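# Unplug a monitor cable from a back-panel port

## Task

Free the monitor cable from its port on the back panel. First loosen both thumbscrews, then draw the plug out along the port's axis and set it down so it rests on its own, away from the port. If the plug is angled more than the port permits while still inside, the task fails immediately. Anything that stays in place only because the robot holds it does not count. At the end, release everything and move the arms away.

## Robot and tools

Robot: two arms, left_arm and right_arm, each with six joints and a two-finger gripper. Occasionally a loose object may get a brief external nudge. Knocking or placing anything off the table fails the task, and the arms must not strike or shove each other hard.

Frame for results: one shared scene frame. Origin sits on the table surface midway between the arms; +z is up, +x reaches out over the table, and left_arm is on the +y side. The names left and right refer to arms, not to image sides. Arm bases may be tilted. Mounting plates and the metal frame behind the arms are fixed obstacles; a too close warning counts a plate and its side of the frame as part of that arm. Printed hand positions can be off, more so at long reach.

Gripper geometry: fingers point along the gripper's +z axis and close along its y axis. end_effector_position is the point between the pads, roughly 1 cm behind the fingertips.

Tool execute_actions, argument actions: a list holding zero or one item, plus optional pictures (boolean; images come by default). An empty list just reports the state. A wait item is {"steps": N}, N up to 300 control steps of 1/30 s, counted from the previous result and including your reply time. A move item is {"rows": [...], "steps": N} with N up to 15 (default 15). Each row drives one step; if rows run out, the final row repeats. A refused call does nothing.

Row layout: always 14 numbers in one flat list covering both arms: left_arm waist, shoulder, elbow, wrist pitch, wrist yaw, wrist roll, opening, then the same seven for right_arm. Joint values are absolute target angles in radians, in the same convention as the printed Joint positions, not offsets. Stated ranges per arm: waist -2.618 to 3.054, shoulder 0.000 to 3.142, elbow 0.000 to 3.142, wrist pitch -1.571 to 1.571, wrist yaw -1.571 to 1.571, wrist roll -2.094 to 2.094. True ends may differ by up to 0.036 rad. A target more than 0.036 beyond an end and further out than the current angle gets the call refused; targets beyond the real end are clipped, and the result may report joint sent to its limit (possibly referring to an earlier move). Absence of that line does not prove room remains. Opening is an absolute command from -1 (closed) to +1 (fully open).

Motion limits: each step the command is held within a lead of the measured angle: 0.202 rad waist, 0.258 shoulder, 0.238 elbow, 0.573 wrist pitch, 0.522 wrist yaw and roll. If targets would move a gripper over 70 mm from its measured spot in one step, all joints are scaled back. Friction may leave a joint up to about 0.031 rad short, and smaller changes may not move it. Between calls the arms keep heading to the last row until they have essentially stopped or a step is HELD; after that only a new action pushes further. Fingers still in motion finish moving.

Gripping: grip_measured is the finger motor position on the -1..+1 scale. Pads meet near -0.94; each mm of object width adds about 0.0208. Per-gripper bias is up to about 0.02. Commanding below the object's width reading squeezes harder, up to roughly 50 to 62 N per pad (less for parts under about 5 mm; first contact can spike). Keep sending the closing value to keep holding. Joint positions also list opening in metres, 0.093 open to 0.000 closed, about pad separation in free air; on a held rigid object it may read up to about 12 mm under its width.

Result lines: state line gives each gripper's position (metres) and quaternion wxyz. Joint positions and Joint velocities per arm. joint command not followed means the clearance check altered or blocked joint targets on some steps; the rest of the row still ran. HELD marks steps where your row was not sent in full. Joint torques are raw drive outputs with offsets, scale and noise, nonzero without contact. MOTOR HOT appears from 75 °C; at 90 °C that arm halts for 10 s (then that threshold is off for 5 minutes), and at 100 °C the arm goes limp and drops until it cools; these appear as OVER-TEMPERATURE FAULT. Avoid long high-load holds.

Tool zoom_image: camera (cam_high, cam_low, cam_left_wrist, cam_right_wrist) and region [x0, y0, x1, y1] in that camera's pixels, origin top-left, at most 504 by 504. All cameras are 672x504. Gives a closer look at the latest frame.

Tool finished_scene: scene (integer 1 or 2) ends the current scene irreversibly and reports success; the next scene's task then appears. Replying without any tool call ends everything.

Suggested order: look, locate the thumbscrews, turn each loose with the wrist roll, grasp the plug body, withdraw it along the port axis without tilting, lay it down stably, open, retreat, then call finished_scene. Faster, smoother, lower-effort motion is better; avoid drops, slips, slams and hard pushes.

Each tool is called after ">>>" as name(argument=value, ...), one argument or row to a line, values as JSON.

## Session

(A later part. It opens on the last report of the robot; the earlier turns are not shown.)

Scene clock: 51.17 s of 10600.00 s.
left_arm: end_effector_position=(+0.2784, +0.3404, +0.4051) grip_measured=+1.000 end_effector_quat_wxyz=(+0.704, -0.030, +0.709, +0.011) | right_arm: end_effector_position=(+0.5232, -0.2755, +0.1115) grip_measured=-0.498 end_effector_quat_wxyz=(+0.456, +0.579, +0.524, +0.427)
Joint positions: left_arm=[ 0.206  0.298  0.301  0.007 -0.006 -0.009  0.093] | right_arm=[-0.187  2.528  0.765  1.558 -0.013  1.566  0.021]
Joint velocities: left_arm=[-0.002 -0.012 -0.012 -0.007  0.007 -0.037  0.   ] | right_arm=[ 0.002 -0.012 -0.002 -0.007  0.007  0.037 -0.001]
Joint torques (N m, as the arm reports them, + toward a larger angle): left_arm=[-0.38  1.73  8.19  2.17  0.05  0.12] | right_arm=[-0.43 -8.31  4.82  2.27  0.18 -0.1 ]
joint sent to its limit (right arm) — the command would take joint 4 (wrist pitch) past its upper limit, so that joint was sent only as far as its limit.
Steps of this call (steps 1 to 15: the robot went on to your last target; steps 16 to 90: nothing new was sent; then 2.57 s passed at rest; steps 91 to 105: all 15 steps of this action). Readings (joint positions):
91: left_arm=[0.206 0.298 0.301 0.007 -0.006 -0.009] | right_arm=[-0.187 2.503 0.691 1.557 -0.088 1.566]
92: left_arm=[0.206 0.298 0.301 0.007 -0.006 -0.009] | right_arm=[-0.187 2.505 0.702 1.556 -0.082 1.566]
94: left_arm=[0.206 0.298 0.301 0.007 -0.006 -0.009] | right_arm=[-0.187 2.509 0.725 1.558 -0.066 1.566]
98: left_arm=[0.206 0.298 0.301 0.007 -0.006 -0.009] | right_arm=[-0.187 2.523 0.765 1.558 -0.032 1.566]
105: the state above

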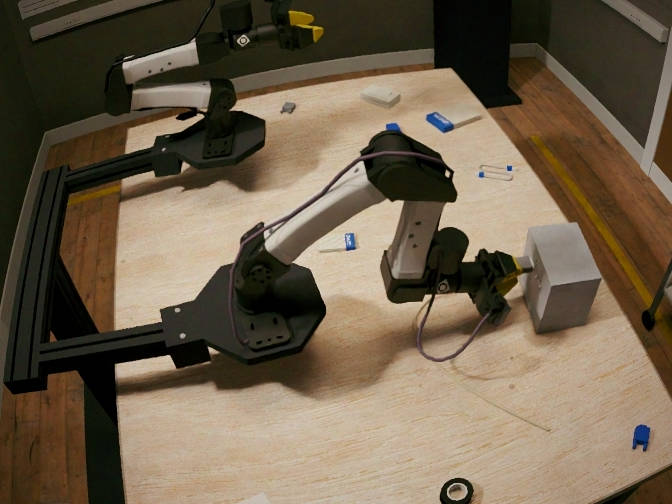

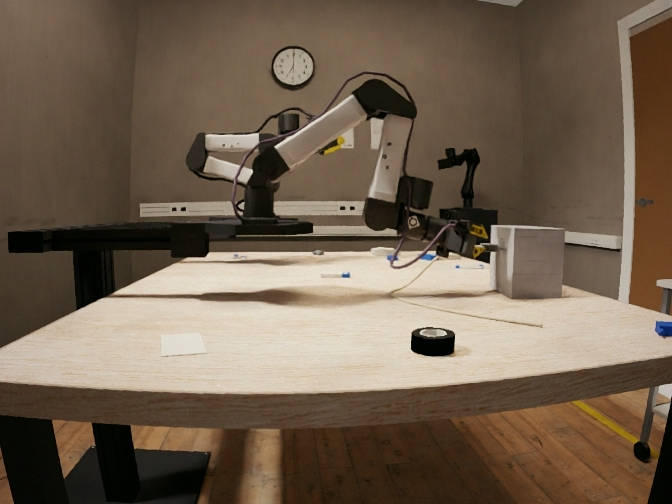

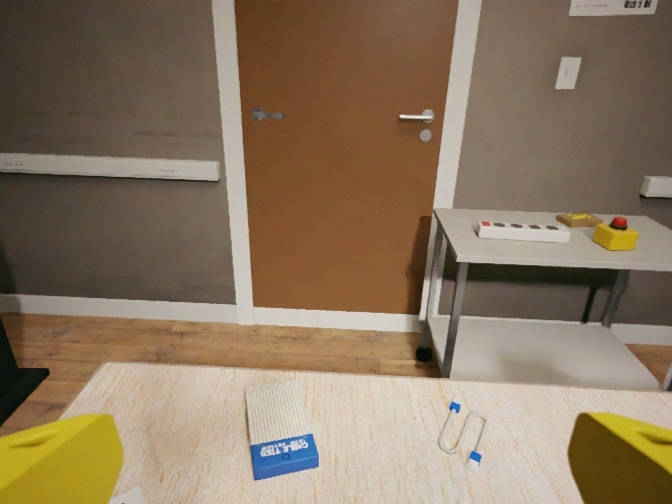

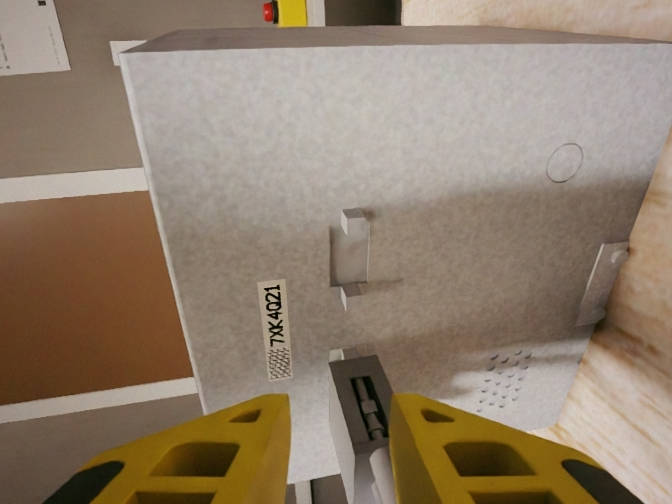

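>>> execute_actions(
  actions=[
    {"rows":[[0.2,0.3,0.3,0,0,0,1,-0.19,2.566,0.78,1.57,0,1.57,-0.5],[0.2,0.3,0.3,0,0,0,1,-0.19,2.566,0.78,1.57,0,1.57,-0.5],[0.2,0.3,0.3,0,0,0,1,-0.19,2.566,0.78,1.57,0,1.57,-0.5],[0.2,0.3,0.3,0,0,0,1,-0.19,2.566,0.78,1.57,0,1.57,-0.5],[0.2,0.3,0.3,0,0,0,1,-0.19,2.566,0.78,1.57,0,1.57,-0.5],[0.2,0.3,0.3,0,0,0,1,-0.19,2.566,0.78,1.57,0,1.57,-0.5],[0.2,0.3,0.3,0,0,0,1,-0.14,2.566,0.78,1.57,0,1.57,-0.5]]},
  ],
)

>>> zoom_image(
  camera="cam_low",
  region=[430,200,530,275],
)

>>> zoom_image(
  camera="cam_high",
  region=[460,230,560,305],
)

Scene clock: 55.90 s of 10600.00 s.
left_arm: end_effector_position=(+0.2784, +0.3404, +0.4051) grip_measured=+1.000 end_effector_quat_wxyz=(+0.704, -0.030, +0.709, +0.011) | right_arm: end_effector_position=(+0.5198, -0.2596, +0.0987) grip_measured=-0.498 end_effector_quat_wxyz=(+0.446, +0.580, +0.536, +0.422)
Joint positions: left_arm=[ 0.206  0.298  0.301  0.007 -0.006 -0.009  0.093] | right_arm=[-0.148  2.558  0.765  1.561  0.009  1.566  0.021]
Joint velocities: left_arm=[-0.007  0.007 -0.017  0.066 -0.037 -0.022  0.   ] | right_arm=[-0.017 -0.002 -0.012 -0.007  0.051  0.007  0.001]
Joint torques (N m, as the arm reports them, + toward a larger angle): left_arm=[-0.31  1.77  8.22  2.14  0.05  0.12] | right_arm=[ 0.57 -8.81  4.25  2.2  -0.02 -0.06]
joint sent to its limit (right arm) — the command would take joint 4 (wrist pitch) past its upper limit, so that joint was sent only as far as its limit.
Steps of this call (steps 1 to 15: the robot went on to your last target; steps 16 to 90: nothing new was sent; then 1.23 s passed at rest; steps 91 to 105: all 15 steps of this action). Readings (joint positions):
91: left_arm=[0.206 0.298 0.301 0.007 -0.006 -0.009] | right_arm=[-0.187 2.531 0.765 1.560 -0.008 1.566]
92: left_arm=[0.206 0.298 0.301 0.007 -0.006 -0.009] | right_arm=[-0.187 2.535 0.765 1.563 -0.008 1.566]
94: left_arm=[0.206 0.298 0.301 0.007 -0.006 -0.009] | right_arm=[-0.187 2.547 0.765 1.563 -0.008 1.566]
98: left_arm=[0.206 0.298 0.301 0.007 -0.006 -0.009] | right_arm=[-0.175 2.558 0.765 1.561 -0.004 1.566]
105: the state above

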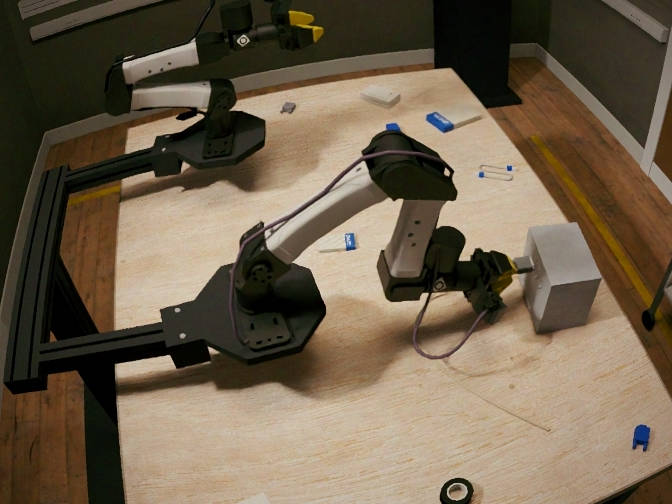

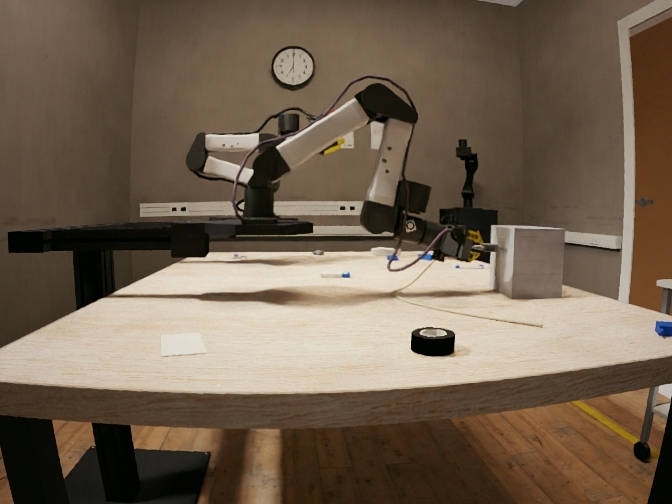

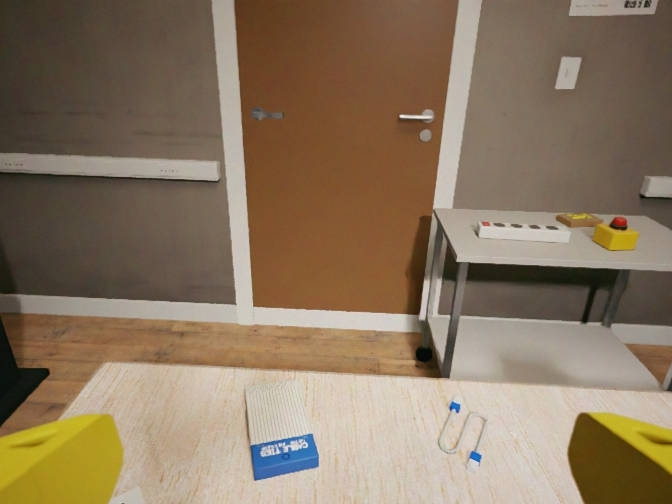

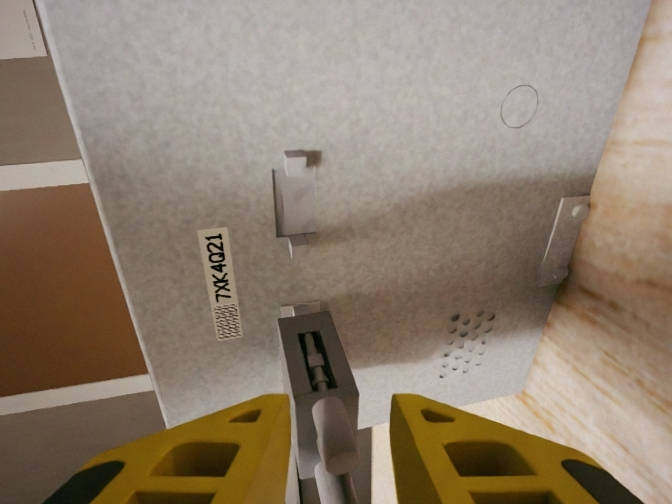

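Region (430, 200, 530, 275) of cam_low's 672x504 image, scaled by 5.040, with more detail than that image has; it fills the top 378 rows of this view, and the rest is white.

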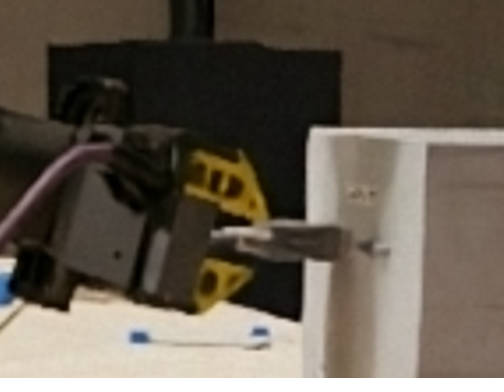

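Region (460, 230, 560, 305) of cam_high's 672x504 image, scaled by 5.040, with more detail than that image has; it fills the top 378 rows of this view, and the rest is white.

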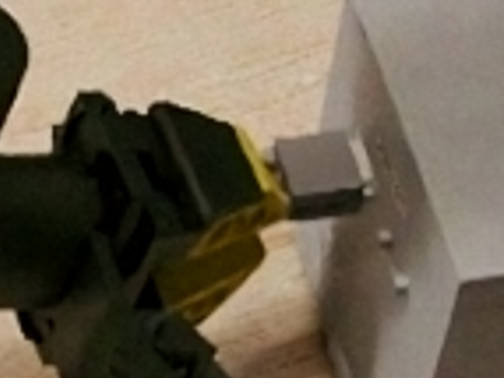

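>>> execute_actions(
  actions=[
    {"rows":[[0.2,0.3,0.3,0,0,0,1,-0.14,2.575,0.8,1.57,0,1.7,-0.5],[0.2,0.3,0.3,0,0,0,1,-0.14,2.575,0.8,1.57,0,1.7,-0.5],[0.2,0.3,0.3,0,0,0,1,-0.14,2.575,0.8,1.57,0,1.7,-0.5],[0.2,0.3,0.3,0,0,0,1,-0.14,2.575,0.8,1.57,0,1.7,-0.6],[0.2,0.3,0.3,0,0,0,1,-0.14,2.575,0.8,1.57,0,1.7,-0.7],[0.2,0.3,0.3,0,0,0,1,-0.14,2.575,0.8,1.57,0,1.7,-0.75],[0.2,0.3,0.3,0,0,0,1,-0.14,2.575,0.8,1.57,0,1.7,-0.8],[0.2,0.3,0.3,0,0,0,1,-0.14,2.575,0.8,1.57,0,1.7,-0.88]]},
  ],
)

>>> execute_actions(
  actions=[
    {"rows":[[0.2,0.3,0.3,0,0,0,1,-0.14,2.575,0.8,1.57,0,1.35,-0.88]]},
  ],
)

>>> zoom_image(
  camera="cam_high",
  region=[460,230,560,305],
)

Scene clock: 62.13 s of 10600.00 s.
left_arm: end_effector_position=(+0.2784, +0.3404, +0.4051) grip_measured=+1.000 end_effector_quat_wxyz=(+0.704, -0.030, +0.709, +0.011) | right_arm: end_effector_position=(+0.5205, -0.2619, +0.0966) grip_measured=-0.877 end_effector_quat_wxyz=(+0.424, +0.612, +0.497, +0.445)
Joint positions: left_arm=[ 0.206  0.298  0.301  0.007 -0.006 -0.009  0.093] | right_arm=[-0.149  2.569  0.773  1.567  0.02   1.684  0.003]
Joint velocities: left_arm=[-0.022  0.002  0.002 -0.022 -0.022  0.022  0.   ] | right_arm=[-0.007 -0.017  0.012  0.066 -0.037  0.051 -0.   ]
Joint torques (N m, as the arm reports them, + toward a larger angle): left_arm=[-0.39  1.77  8.18  2.14  0.04  0.12] | right_arm=[ 0.64 -9.07  5.69  2.19 -0.12 -0.06]
joint sent to its limit (right arm) — the command would take joint 4 (wrist pitch) past its upper limit, so that joint was sent only as far as its limit.
Steps of this call (steps 1 to 15: the robot went on to your last target; steps 16 to 90: nothing new was sent; then 2.73 s passed at rest; steps 91 to 105: all 15 steps of this action). Readings (joint positions):
91: left_arm=[0.206 0.298 0.301 0.007 -0.006 -0.009] | right_arm=[-0.148 2.558 0.766 1.560 0.009 1.586]
92: left_arm=[0.206 0.298 0.301 0.007 -0.006 -0.009] | right_arm=[-0.148 2.561 0.768 1.559 0.009 1.607]
94: left_arm=[0.206 0.298 0.301 0.007 -0.006 -0.009] | right_arm=[-0.148 2.565 0.770 1.557 0.010 1.638]
98: left_arm=[0.206 0.298 0.301 0.007 -0.006 -0.009] | right_arm=[-0.148 2.569 0.772 1.567 0.016 1.667]
105: the state above

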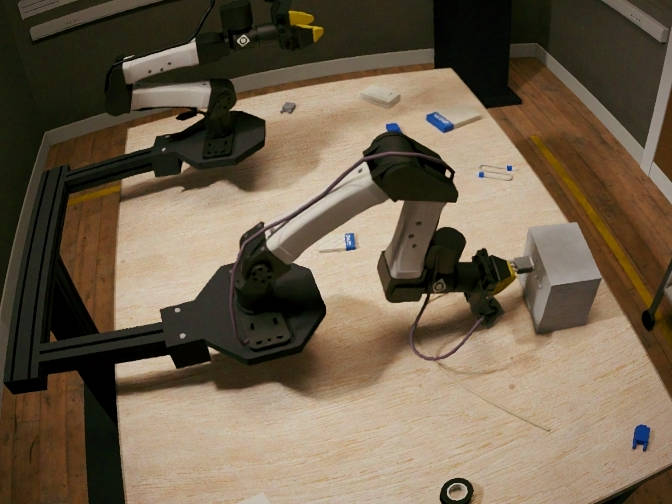

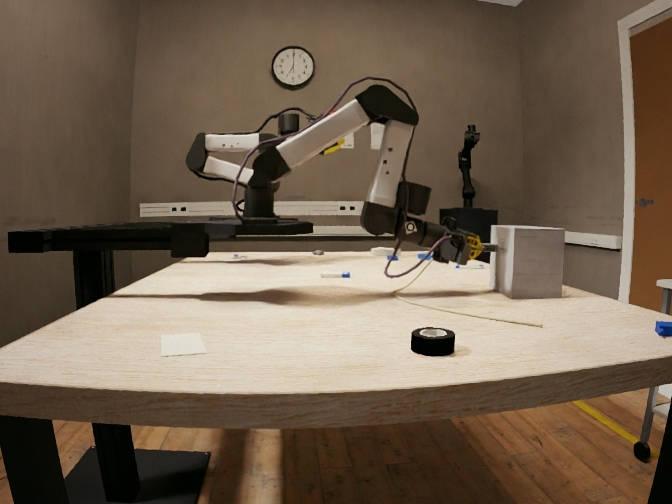

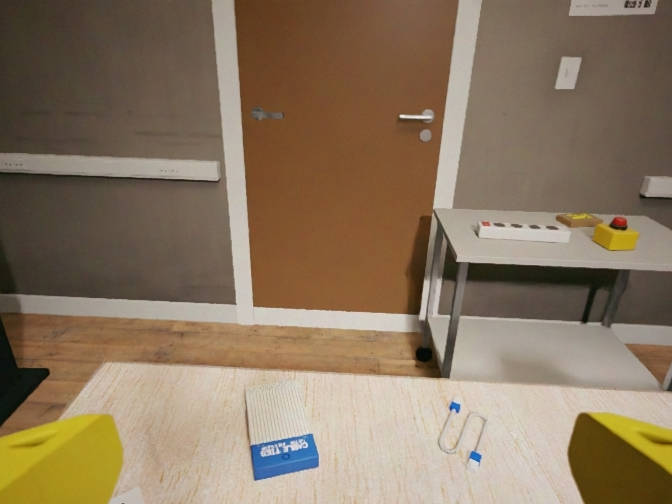

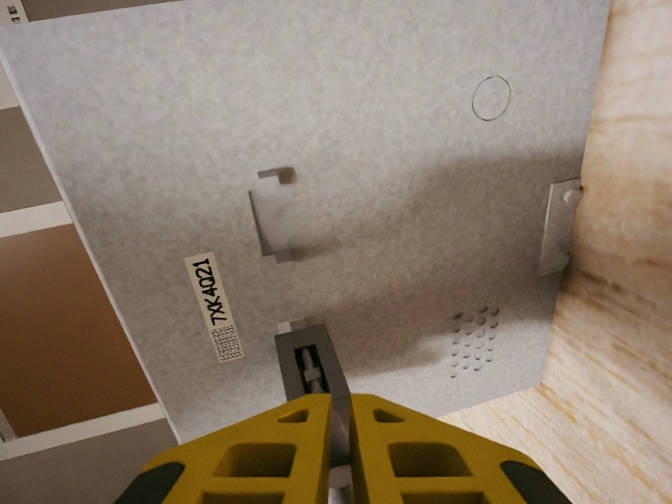

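Scene clock: 62.63 s of 10600.00 s.
left_arm: end_effector_position=(+0.2784, +0.3404, +0.4051) grip_measured=+1.000 end_effector_quat_wxyz=(+0.704, -0.030, +0.709, +0.011) | right_arm: end_effector_position=(+0.5212, -0.2625, +0.0981) grip_measured=-0.878 end_effector_quat_wxyz=(+0.490, +0.528, +0.584, +0.375)
Joint positions: left_arm=[ 0.206  0.298  0.301  0.007 -0.006 -0.009  0.093] | right_arm=[-0.149  2.568  0.774  1.57   0.023  1.375  0.003]
Joint velocities: left_arm=[-0.002 -0.007  0.007 -0.007 -0.037 -0.007  0.   ] | right_arm=[ 0.007  0.002  0.012  0.007  0.037 -0.037  0.   ]
Joint torques (N m, as the arm reports them, + toward a larger angle): left_arm=[-0.32  1.84  8.08  2.14  0.06  0.13] | right_arm=[ 0.78 -8.8   5.56  2.09 -0.17 -0.24]
joint sent to its limit (right arm) — the command would take joint 4 (wrist pitch) past its upper limit, so that joint was sent only as far as its limit.
Steps of this call (steps 1 to 15: all 15 steps of this action). Readings (joint positions):
1: left_arm=[0.206 0.298 0.301 0.007 -0.006 -0.009] | right_arm=[-0.149 2.569 0.773 1.568 0.021 1.631]
2: left_arm=[0.206 0.298 0.301 0.007 -0.006 -0.009] | right_arm=[-0.149 2.569 0.774 1.569 0.022 1.576]
4: left_arm=[0.206 0.298 0.301 0.007 -0.006 -0.009] | right_arm=[-0.149 2.569 0.774 1.570 0.022 1.498]
8: left_arm=[0.206 0.298 0.301 0.007 -0.006 -0.009] | right_arm=[-0.149 2.569 0.774 1.570 0.023 1.418]
15: the state above

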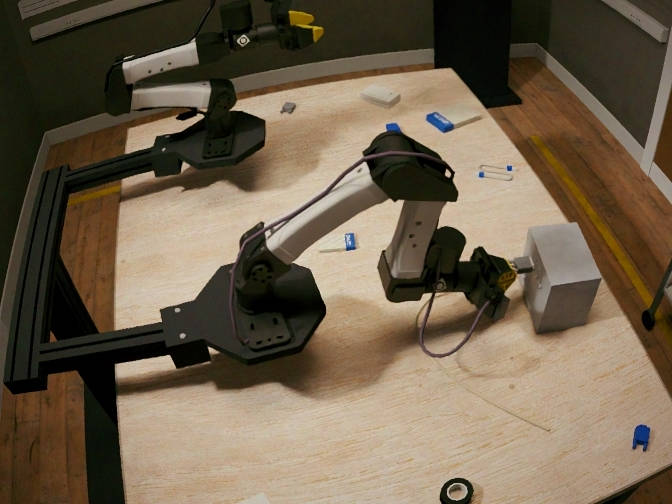

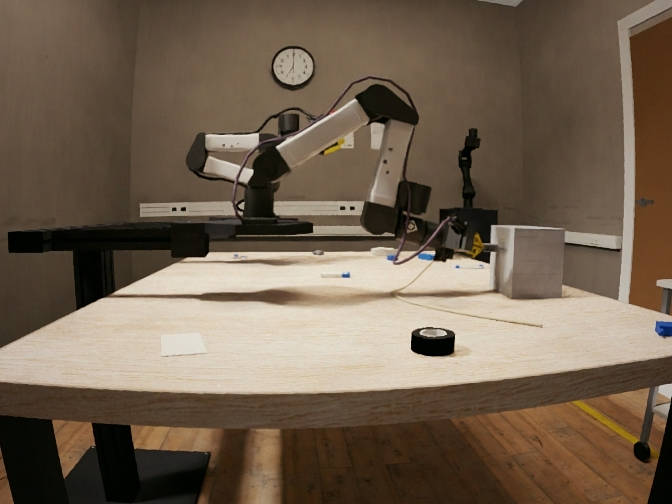

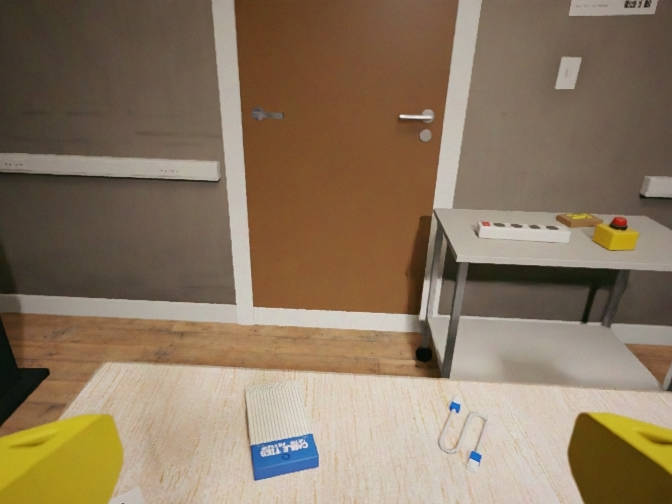

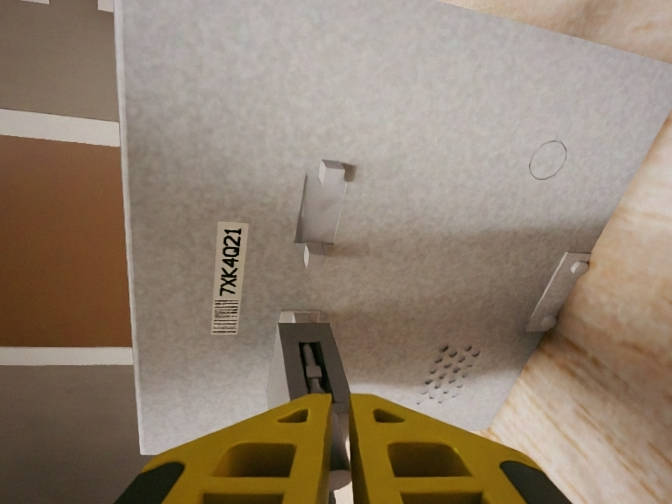

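Region (460, 230, 560, 305) of cam_high's 672x504 image, scaled by 5.040, with more detail than that image has; it fills the top 378 rows of this view, and the rest is white.

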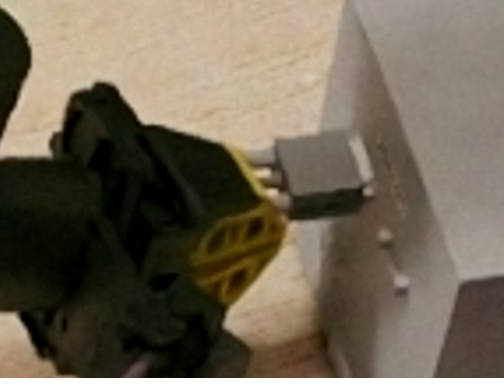

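>>> execute_actions(
  actions=[
    {"rows":[[0.2,0.3,0.3,0,0,0,1,-0.2,2.55,0.7,1.57,0,1.35,-0.88],[0.2,0.3,0.3,0,0,0,1,-0.25,2.5,0.65,1.57,0,1.35,-0.88],[0.2,0.3,0.3,0,0,0,1,-0.25,2.5,0.65,1.57,0,1.35,-0.88],[0.2,0.3,0.3,0,0,0,1,-0.25,2.4,0.6,1.57,0,1.35,-0.88],[0.2,0.3,0.3,0,0,0,1,-0.25,2.3,0.6,1.57,0,1.35,-0.88],[0.2,0.3,0.3,0,0,0,1,-0.25,1.8,0.7,1.0,0,0,0.2]]},
  ],
  pictures=false,
)

>>> execute_actions(
  actions=[
    {"rows":[[0.2,0.3,0.3,0,0,0,1,-0.105,1.9,1.5,-0.5,0,0.08,0.2]]},
  ],
  pictures=false,
)

>>> execute_actions(
  actions=[
    {"steps":20},
  ],
  pictures=false,
)

>>> execute_actions(
  actions=[
    {"rows":[[0.2,0.3,0.3,0,0,0,1,-0.105,2.0,1.51,-0.5,0,0.08,0.2],[0.2,0.3,0.3,0,0,0,1,-0.105,2.05,1.51,-0.5,0,0.08,0.2],[0.2,0.3,0.3,0,0,0,1,-0.105,2.1,1.51,-0.5,0,0.08,0.2],[0.2,0.3,0.3,0,0,0,1,-0.105,2.15,1.51,-0.5,0,0.08,0.2],[0.2,0.3,0.3,0,0,0,1,-0.105,2.2,1.51,-0.5,0,0.08,0.2]]},
  ],
)

Scene clock: 73.73 s of 10600.00 s.
left_arm: end_effector_position=(+0.2784, +0.3404, +0.4051) grip_measured=+1.000 end_effector_quat_wxyz=(+0.704, -0.030, +0.709, +0.011) | right_arm: end_effector_position=(+0.5237, -0.3172, +0.3404) grip_measured=+0.199 end_effector_quat_wxyz=(+0.706, +0.211, +0.670, +0.090)
Joint positions: left_arm=[ 0.206  0.298  0.301  0.007 -0.006 -0.009  0.093] | right_arm=[-0.257  1.778  0.71   1.101  0.007  0.415  0.055]
Joint velocities: left_arm=[-0.017 -0.007 -0.007 -0.022 -0.037  0.022  0.   ] | right_arm=[-0.002 -0.593  0.183  0.037  0.007 -2.85   0.   ]
Joint torques (N m, as the arm reports them, + toward a larger angle): left_arm=[-0.27  1.74  8.22  2.15  0.04  0.15] | right_arm=[ 0.7  -3.42  5.72  1.02  0.02 -0.09]
joint sent to its limit (right arm) — the command would take joint 4 (wrist pitch) past its upper limit, so that joint was sent only as far as its limit.
Steps of this call (steps 1 to 30: the robot went on to your last target; steps 31 to 90: nothing new was sent; then 7.60 s passed at rest; steps 91 to 105: all 15 steps of this action). Readings (joint positions):
91: left_arm=[0.206 0.298 0.301 0.007 -0.006 -0.009] | right_arm=[-0.155 2.563 0.766 1.570 0.020 1.364]
92: left_arm=[0.206 0.298 0.301 0.007 -0.006 -0.009] | right_arm=[-0.170 2.550 0.740 1.568 0.011 1.363]
94: left_arm=[0.206 0.298 0.301 0.007 -0.006 -0.009] | right_arm=[-0.217 2.510 0.673 1.559 0.008 1.361]
98: left_arm=[0.206 0.298 0.301 0.007 -0.006 -0.009] | right_arm=[-0.260 2.240 0.654 1.248 0.010 1.080]
105: the state above

Scene clock: 74.23 s of 10600.00 s.
left_arm: end_effector_position=(+0.2784, +0.3404, +0.4051) grip_measured=+1.000 end_effector_quat_wxyz=(+0.704, -0.030, +0.709, +0.011) | right_arm: end_effector_position=(+0.5880, -0.2403, +0.3341) grip_measured=+0.199 end_effector_quat_wxyz=(+0.442, +0.055, +0.895, +0.028)
Joint positions: left_arm=[ 0.206  0.298  0.301  0.007 -0.006 -0.009  0.093] | right_arm=[-0.1    1.877  1.504 -0.264 -0.001  0.1    0.055]
Joint velocities: left_arm=[ 0.007  0.012 -0.002 -0.037  0.037 -0.007  0.   ] | right_arm=[-0.007 -0.012  0.007 -1.443 -0.007 -0.095  0.   ]
Joint torques (N m, as the arm reports them, + toward a larger angle): left_arm=[-0.37  1.86  8.2   2.17  0.03  0.14] | right_arm=[-0.96 -8.16  9.71  1.71  0.1  -0.1 ]
Steps of this call (steps 1 to 15: all 15 steps of this action). Readings (joint positions):
1: left_arm=[0.206 0.298 0.301 0.007 -0.006 -0.009] | right_arm=[-0.245 1.773 0.744 1.057 0.014 0.362]
2: left_arm=[0.206 0.298 0.301 0.007 -0.006 -0.009] | right_arm=[-0.222 1.791 0.807 0.984 0.017 0.323]
4: left_arm=[0.206 0.298 0.301 0.007 -0.006 -0.009] | right_arm=[-0.162 1.845 0.959 0.790 0.016 0.247]
8: left_arm=[0.206 0.298 0.301 0.007 -0.006 -0.009] | right_arm=[-0.094 1.921 1.291 0.315 0.001 0.151]
15: the state above

Scene clock: 74.90 s of 10600.00 s.
left_arm: end_effector_position=(+0.2784, +0.3404, +0.4051) grip_measured=+1.000 end_effector_quat_wxyz=(+0.704, -0.030, +0.709, +0.011) | right_arm: end_effector_position=(+0.5496, -0.2388, +0.2840) grip_measured=+0.199 end_effector_quat_wxyz=(+0.326, +0.050, +0.944, +0.022)
Joint positions: left_arm=[ 0.206  0.298  0.301  0.007 -0.006 -0.009  0.093] | right_arm=[-0.1    1.898  1.504 -0.495 -0.001  0.087  0.055]
Joint velocities: left_arm=[ 0.002 -0.002 -0.017  0.007 -0.022  0.007  0.   ] | right_arm=[-0.017 -0.002  0.002 -0.007  0.022  0.007  0.   ]
Joint torques (N m, as the arm reports them, + toward a larger angle): left_arm=[-0.35  1.77  7.99  2.18  0.04  0.14] | right_arm=[-0.78 -9.23  9.35  1.62  0.14 -0.11]
Steps of this call (steps 1 to 20: the robot went on to your last target). Readings (joint positions):
1: left_arm=[0.206 0.298 0.301 0.007 -0.006 -0.009] | right_arm=[-0.100 1.880 1.504 -0.312 -0.001 0.097]
2: left_arm=[0.206 0.298 0.301 0.007 -0.006 -0.009] | right_arm=[-0.100 1.884 1.504 -0.352 -0.001 0.095]
4: left_arm=[0.206 0.298 0.301 0.007 -0.006 -0.009] | right_arm=[-0.100 1.894 1.504 -0.412 -0.001 0.092]
8: left_arm=[0.206 0.298 0.301 0.007 -0.006 -0.009] | right_arm=[-0.100 1.898 1.504 -0.470 -0.001 0.089]
20: the state above

Scene clock: 75.40 s of 10600.00 s.
left_arm: end_effector_position=(+0.2784, +0.3404, +0.4051) grip_measured=+1.000 end_effector_quat_wxyz=(+0.704, -0.030, +0.709, +0.011) | right_arm: end_effector_position=(+0.5211, -0.2352, +0.1214) grip_measured=+0.199 end_effector_quat_wxyz=(+0.152, +0.051, +0.987, +0.016)
Joint positions: left_arm=[ 0.206  0.298  0.301  0.007 -0.006 -0.009  0.093] | right_arm=[-0.1    2.23   1.499 -0.518 -0.001  0.087  0.055]
Joint velocities: left_arm=[-0.017 -0.002 -0.002  0.007 -0.007 -0.066  0.   ] | right_arm=[-0.017 -0.178 -0.002  0.051  0.007 -0.022  0.   ]
Joint torques (N m, as the arm reports them, + toward a larger angle): left_arm=[-0.31  1.79  8.11  2.19  0.08  0.13] | right_arm=[ -0.6  -12.16   9.23   1.2    0.12  -0.16]
Steps of this call (steps 1 to 15: all 15 steps of this action). Readings (joint positions):
1: left_arm=[0.206 0.298 0.301 0.007 -0.006 -0.009] | right_arm=[-0.100 1.907 1.506 -0.495 -0.001 0.087]
2: left_arm=[0.206 0.298 0.301 0.007 -0.006 -0.009] | right_arm=[-0.100 1.926 1.512 -0.491 -0.001 0.087]
4: left_arm=[0.206 0.298 0.301 0.007 -0.006 -0.009] | right_arm=[-0.100 1.992 1.521 -0.476 -0.001 0.087]
8: left_arm=[0.206 0.298 0.301 0.007 -0.006 -0.009] | right_arm=[-0.100 2.165 1.521 -0.478 -0.001 0.087]
15: the state above

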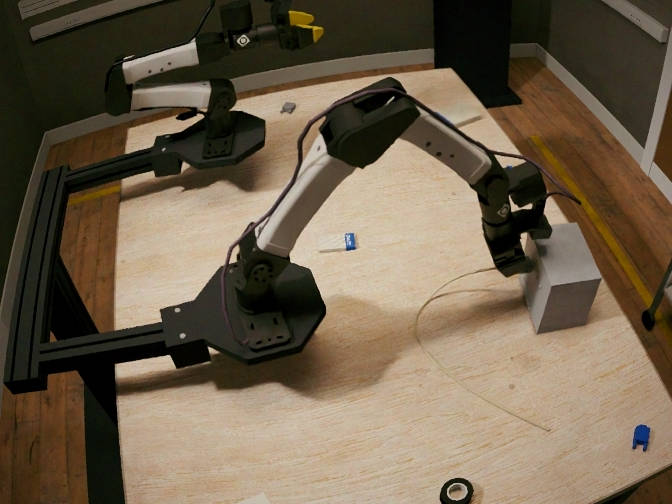

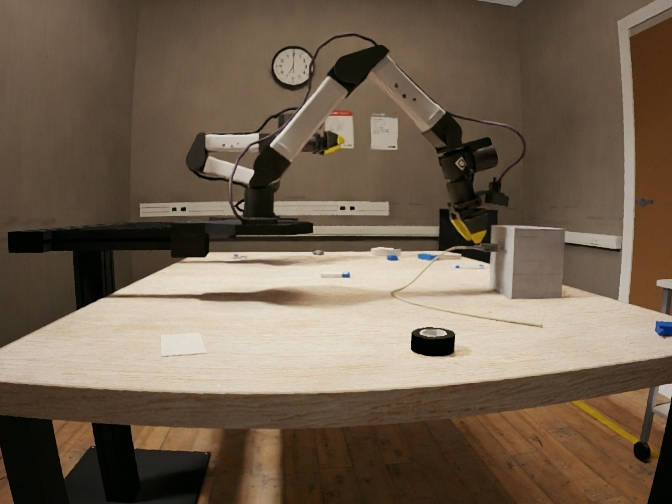

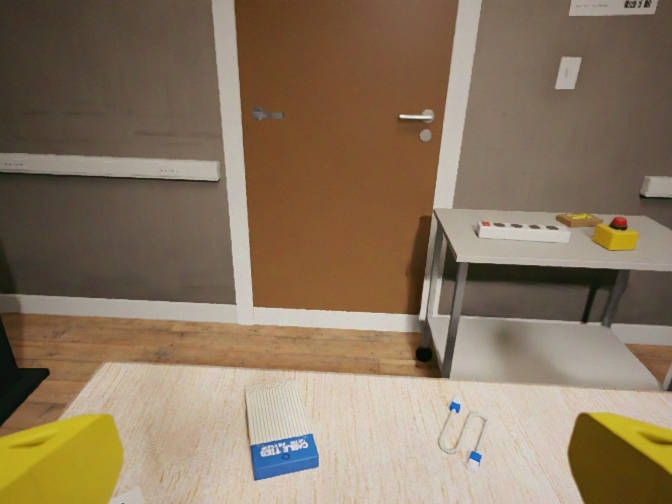

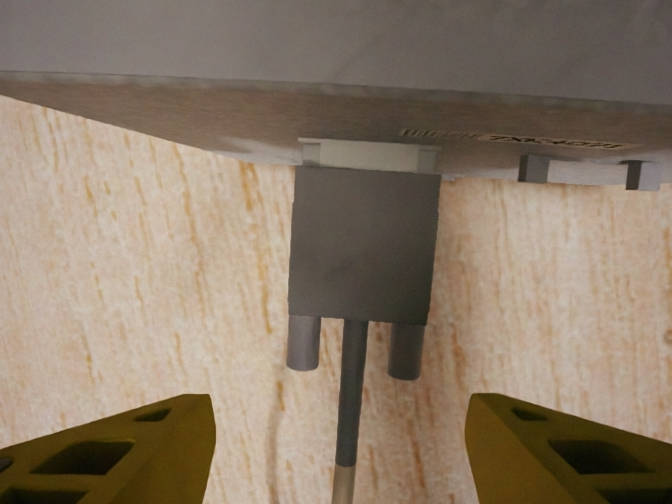

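>>> execute_actions(
  actions=[
    {"rows":[[0.2,0.3,0.3,0,0,0,1,-0.118,2.23,1.51,-0.48,0,0.14,0.1],[0.2,0.3,0.3,0,0,0,1,-0.118,2.24,1.51,-0.48,0,0.14,0.1],[0.2,0.3,0.3,0,0,0,1,-0.118,2.26,1.51,-0.47,0,0.14,0.1],[0.2,0.3,0.3,0,0,0,1,-0.118,2.28,1.51,-0.46,0,0.14,0],[0.2,0.3,0.3,0,0,0,1,-0.118,2.3,1.51,-0.45,0,0.14,-0.05]]},
  ],
)

>>> zoom_image(
  camera="cam_low",
  region=[430,190,530,275],
)

Scene clock: 80.30 s of 10600.00 s.
left_arm: end_effector_position=(+0.2784, +0.3404, +0.4051) grip_measured=+1.000 end_effector_quat_wxyz=(+0.704, -0.030, +0.709, +0.011) | right_arm: end_effector_position=(+0.5207, -0.2413, +0.0900) grip_measured=-0.049 end_effector_quat_wxyz=(+0.140, +0.080, +0.987, +0.017)
Joint positions: left_arm=[ 0.206  0.298  0.301  0.007 -0.006 -0.009  0.093] | right_arm=[-0.114  2.306  1.499 -0.465 -0.001  0.132  0.043]
Joint velocities: left_arm=[ 0.002  0.007  0.002  0.037 -0.037 -0.022  0.   ] | right_arm=[ 0.022  0.002 -0.002 -0.066 -0.022  0.066 -0.001]
Joint torques (N m, as the arm reports them, + toward a larger angle): left_arm=[-0.28  1.69  8.25  2.14  0.06  0.12] | right_arm=[ -0.51 -11.72   9.35   1.18   0.13  -0.04]
Steps of this call (steps 1 to 30: the robot went on to your last target; steps 31 to 90: nothing new was sent; then 1.40 s passed at rest; steps 91 to 105: all 15 steps of this action). Readings (joint positions):
91: left_arm=[0.206 0.298 0.301 0.007 -0.006 -0.009] | right_arm=[-0.101 2.211 1.499 -0.507 -0.001 0.094]
92: left_arm=[0.206 0.298 0.301 0.007 -0.006 -0.009] | right_arm=[-0.102 2.213 1.499 -0.504 -0.001 0.102]
94: left_arm=[0.206 0.298 0.301 0.007 -0.006 -0.009] | right_arm=[-0.108 2.226 1.499 -0.490 -0.001 0.114]
98: left_arm=[0.206 0.298 0.301 0.007 -0.006 -0.009] | right_arm=[-0.114 2.283 1.499 -0.469 -0.001 0.125]
105: the state above

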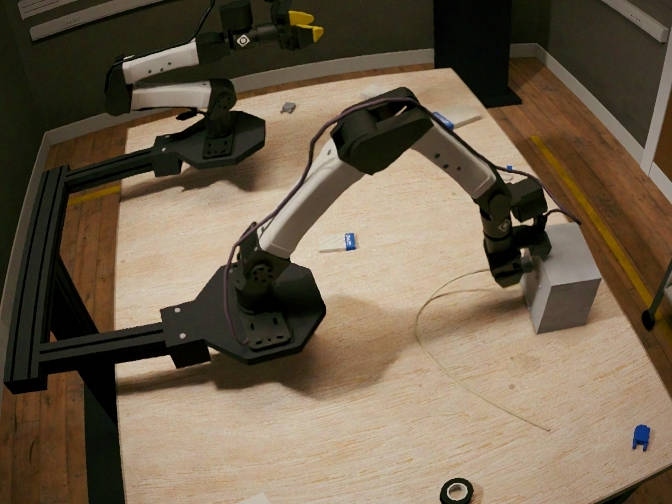

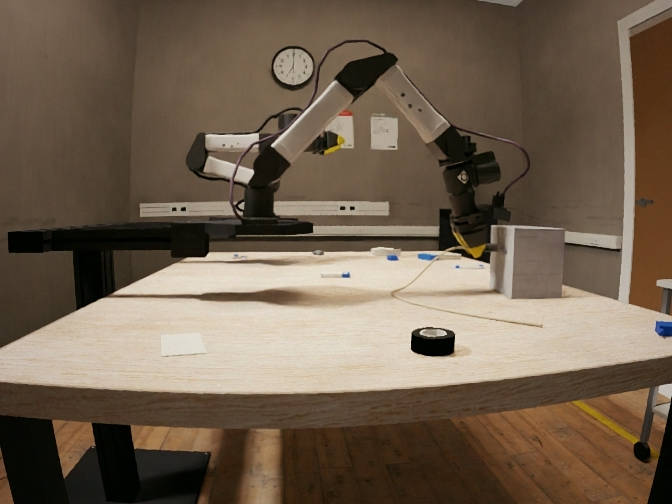

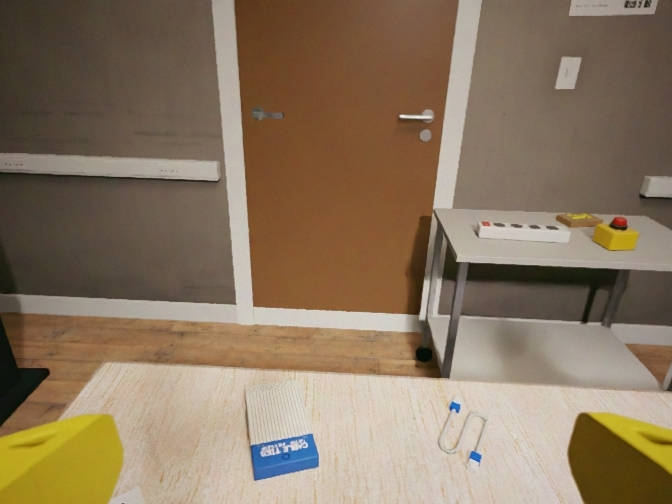

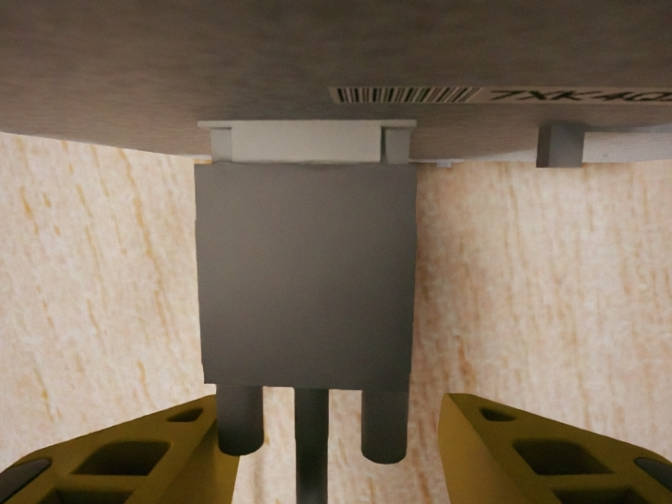

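Region (430, 190, 530, 275) of cam_low's 672x504 image, scaled by 5.040, with more detail than that image has; it fills the top 428 rows of this view, and the rest is white.

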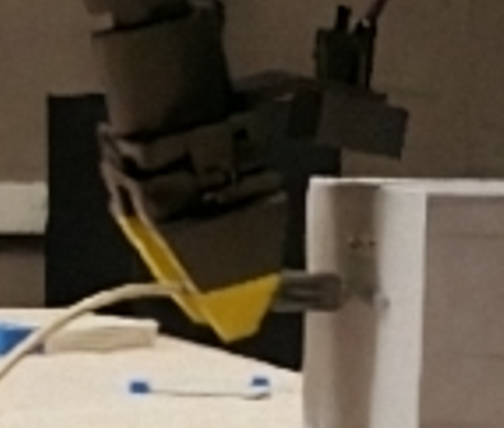

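>>> execute_actions(
  actions=[
    {"rows":[[0.2,0.3,0.3,0,0,0,1,-0.095,2.29,1.51,-0.42,0,0.14,0.3],[0.2,0.3,0.3,0,0,0,1,-0.095,2.28,1.5,-0.35,0,0.14,0.3],[0.2,0.3,0.3,0,0,0,1,-0.095,2.27,1.47,-0.28,0,0.14,0.3],[0.2,0.3,0.3,0,0,0,1,-0.095,2.26,1.44,-0.21,0,0.14,0.3],[0.2,0.3,0.3,0,0,0,1,-0.095,2.25,1.4,-0.14,0,0.14,0.3],[0.2,0.3,0.3,0,0,0,1,-0.095,2.24,1.36,-0.07,0,0.14,0.3],[0.2,0.3,0.3,0,0,0,1,-0.095,2.23,1.32,0,0,0.14,0.3],[0.2,0.3,0.3,0,0,0,1,-0.095,2.22,1.28,0.07,0,0.14,0.3],[0.2,0.3,0.3,0,0,0,1,-0.095,2.21,1.25,0.11,0,0.14,0.3],[0.2,0.3,0.3,0,0,0,1,-0.095,2.21,1.22,0.11,0,0.14,0.3],[0.2,0.3,0.3,0,0,0,1,-0.095,2.21,1.195,0.11,0,0.14,0.3]]},
  ],
  pictures=false,
)

>>> execute_actions(
  actions=[
    {"rows":[[0.2,0.3,0.3,0,0,0,1,-0.095,2.21,1.195,0.11,0,0.14,-0.1]]},
  ],
)

>>> zoom_image(
  camera="cam_low",
  region=[430,190,530,275],
)

Scene clock: 89.33 s of 10600.00 s.
left_arm: end_effector_position=(+0.2784, +0.3404, +0.4051) grip_measured=+1.000 end_effector_quat_wxyz=(+0.704, -0.030, +0.709, +0.011) | right_arm: end_effector_position=(+0.5345, -0.2346, +0.0948) grip_measured=+0.299 end_effector_quat_wxyz=(+0.282, +0.073, +0.956, +0.027)
Joint positions: left_arm=[ 0.206  0.298  0.301  0.007 -0.006 -0.009  0.093] | right_arm=[-0.099  2.217  1.204  0.032 -0.001  0.134  0.06 ]
Joint velocities: left_arm=[-0.012 -0.002 -0.022 -0.022 -0.037 -0.007  0.   ] | right_arm=[ 0.002 -0.007 -0.11   0.227 -0.037  0.007 -0.001]
Joint torques (N m, as the arm reports them, + toward a larger angle): left_arm=[-0.31  1.85  8.11  2.16  0.06  0.15] | right_arm=[  0.44 -11.09   7.63   1.96   0.12   0.  ]
Steps of this call (steps 1 to 15: the robot went on to your last target; steps 16 to 90: nothing new was sent; then 5.53 s passed at rest; steps 91 to 105: all 15 steps of this action). Readings (joint positions):
91: left_arm=[0.206 0.298 0.301 0.007 -0.006 -0.009] | right_arm=[-0.113 2.306 1.499 -0.459 -0.001 0.134]
92: left_arm=[0.206 0.298 0.301 0.007 -0.006 -0.009] | right_arm=[-0.111 2.306 1.499 -0.447 -0.001 0.134]
94: left_arm=[0.206 0.298 0.301 0.007 -0.006 -0.009] | right_arm=[-0.106 2.298 1.482 -0.382 -0.001 0.134]
98: left_arm=[0.206 0.298 0.301 0.007 -0.006 -0.009] | right_arm=[-0.099 2.246 1.362 -0.168 -0.001 0.134]
105: the state above

Scene clock: 89.83 s of 10600.00 s.
left_arm: end_effector_position=(+0.2784, +0.3404, +0.4051) grip_measured=+1.000 end_effector_quat_wxyz=(+0.704, -0.030, +0.709, +0.011) | right_arm: end_effector_position=(+0.5410, -0.2357, +0.0991) grip_measured=-0.098 end_effector_quat_wxyz=(+0.299, +0.074, +0.951, +0.026)
Joint positions: left_arm=[ 0.206  0.298  0.301  0.007 -0.006 -0.009  0.093] | right_arm=[-0.099  2.217  1.203  0.068  0.005  0.136  0.04 ]
Joint velocities: left_arm=[-0.012 -0.002 -0.007  0.066  0.007 -0.051  0.   ] | right_arm=[-0.012 -0.007 -0.012 -0.037 -0.066  0.037 -0.   ]
Joint torques (N m, as the arm reports them, + toward a larger angle): left_arm=[-0.38  1.77  8.14  2.16  0.06  0.12] | right_arm=[  0.19 -11.21   6.94   1.95   0.08   0.  ]
Steps of this call (steps 1 to 15: all 15 steps of this action). Readings (joint positions):
1: left_arm=[0.206 0.298 0.301 0.007 -0.006 -0.009] | right_arm=[-0.099 2.217 1.203 0.040 -0.001 0.134]
2: left_arm=[0.206 0.298 0.301 0.007 -0.006 -0.009] | right_arm=[-0.099 2.217 1.203 0.050 -0.001 0.134]
4: left_arm=[0.206 0.298 0.301 0.007 -0.006 -0.009] | right_arm=[-0.099 2.217 1.203 0.062 0.002 0.135]
8: left_arm=[0.206 0.298 0.301 0.007 -0.006 -0.009] | right_arm=[-0.099 2.217 1.203 0.066 0.004 0.136]
15: the state above

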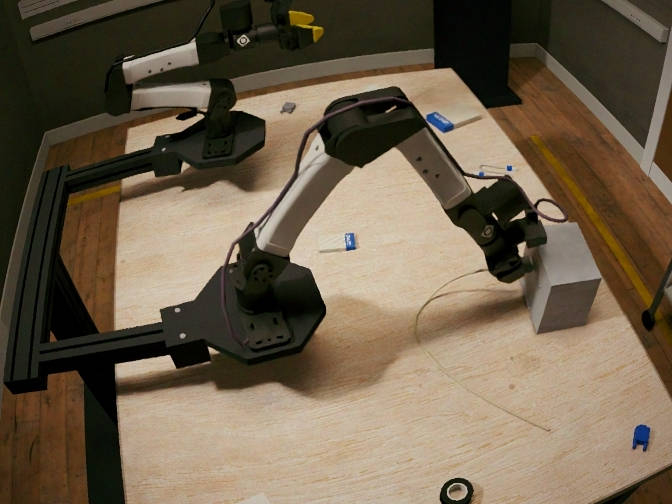

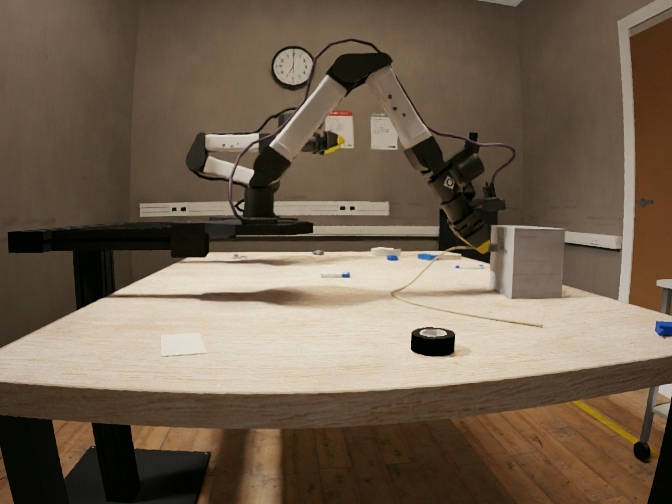

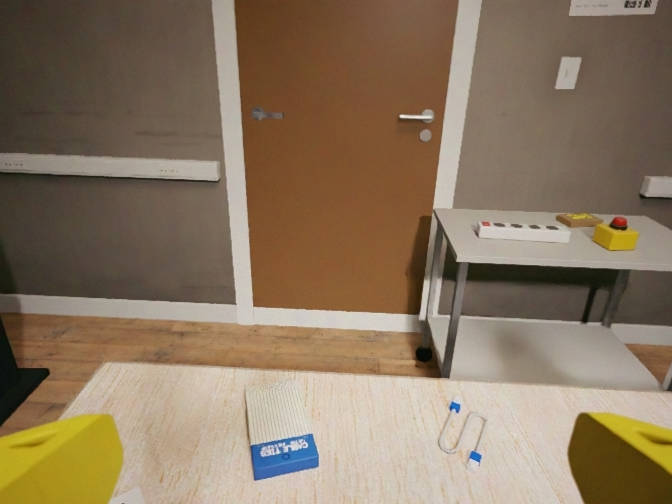

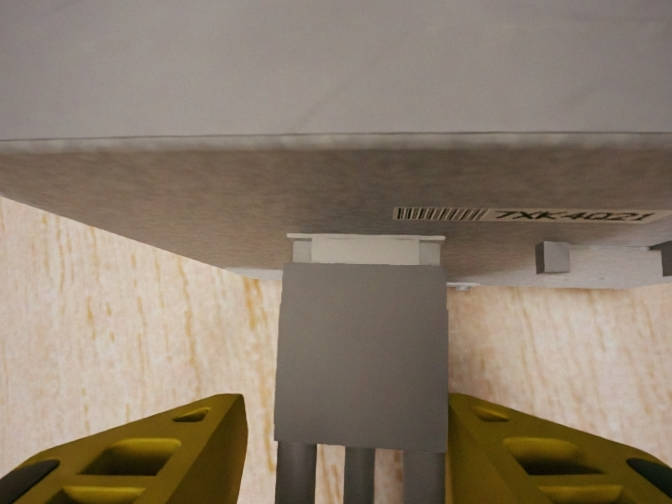

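Region (430, 190, 530, 275) of cam_low's 672x504 image, scaled by 5.040, with more detail than that image has; it fills the top 428 rows of this view, and the rest is white.

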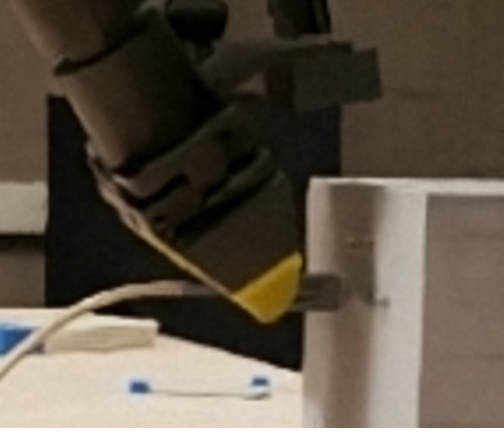

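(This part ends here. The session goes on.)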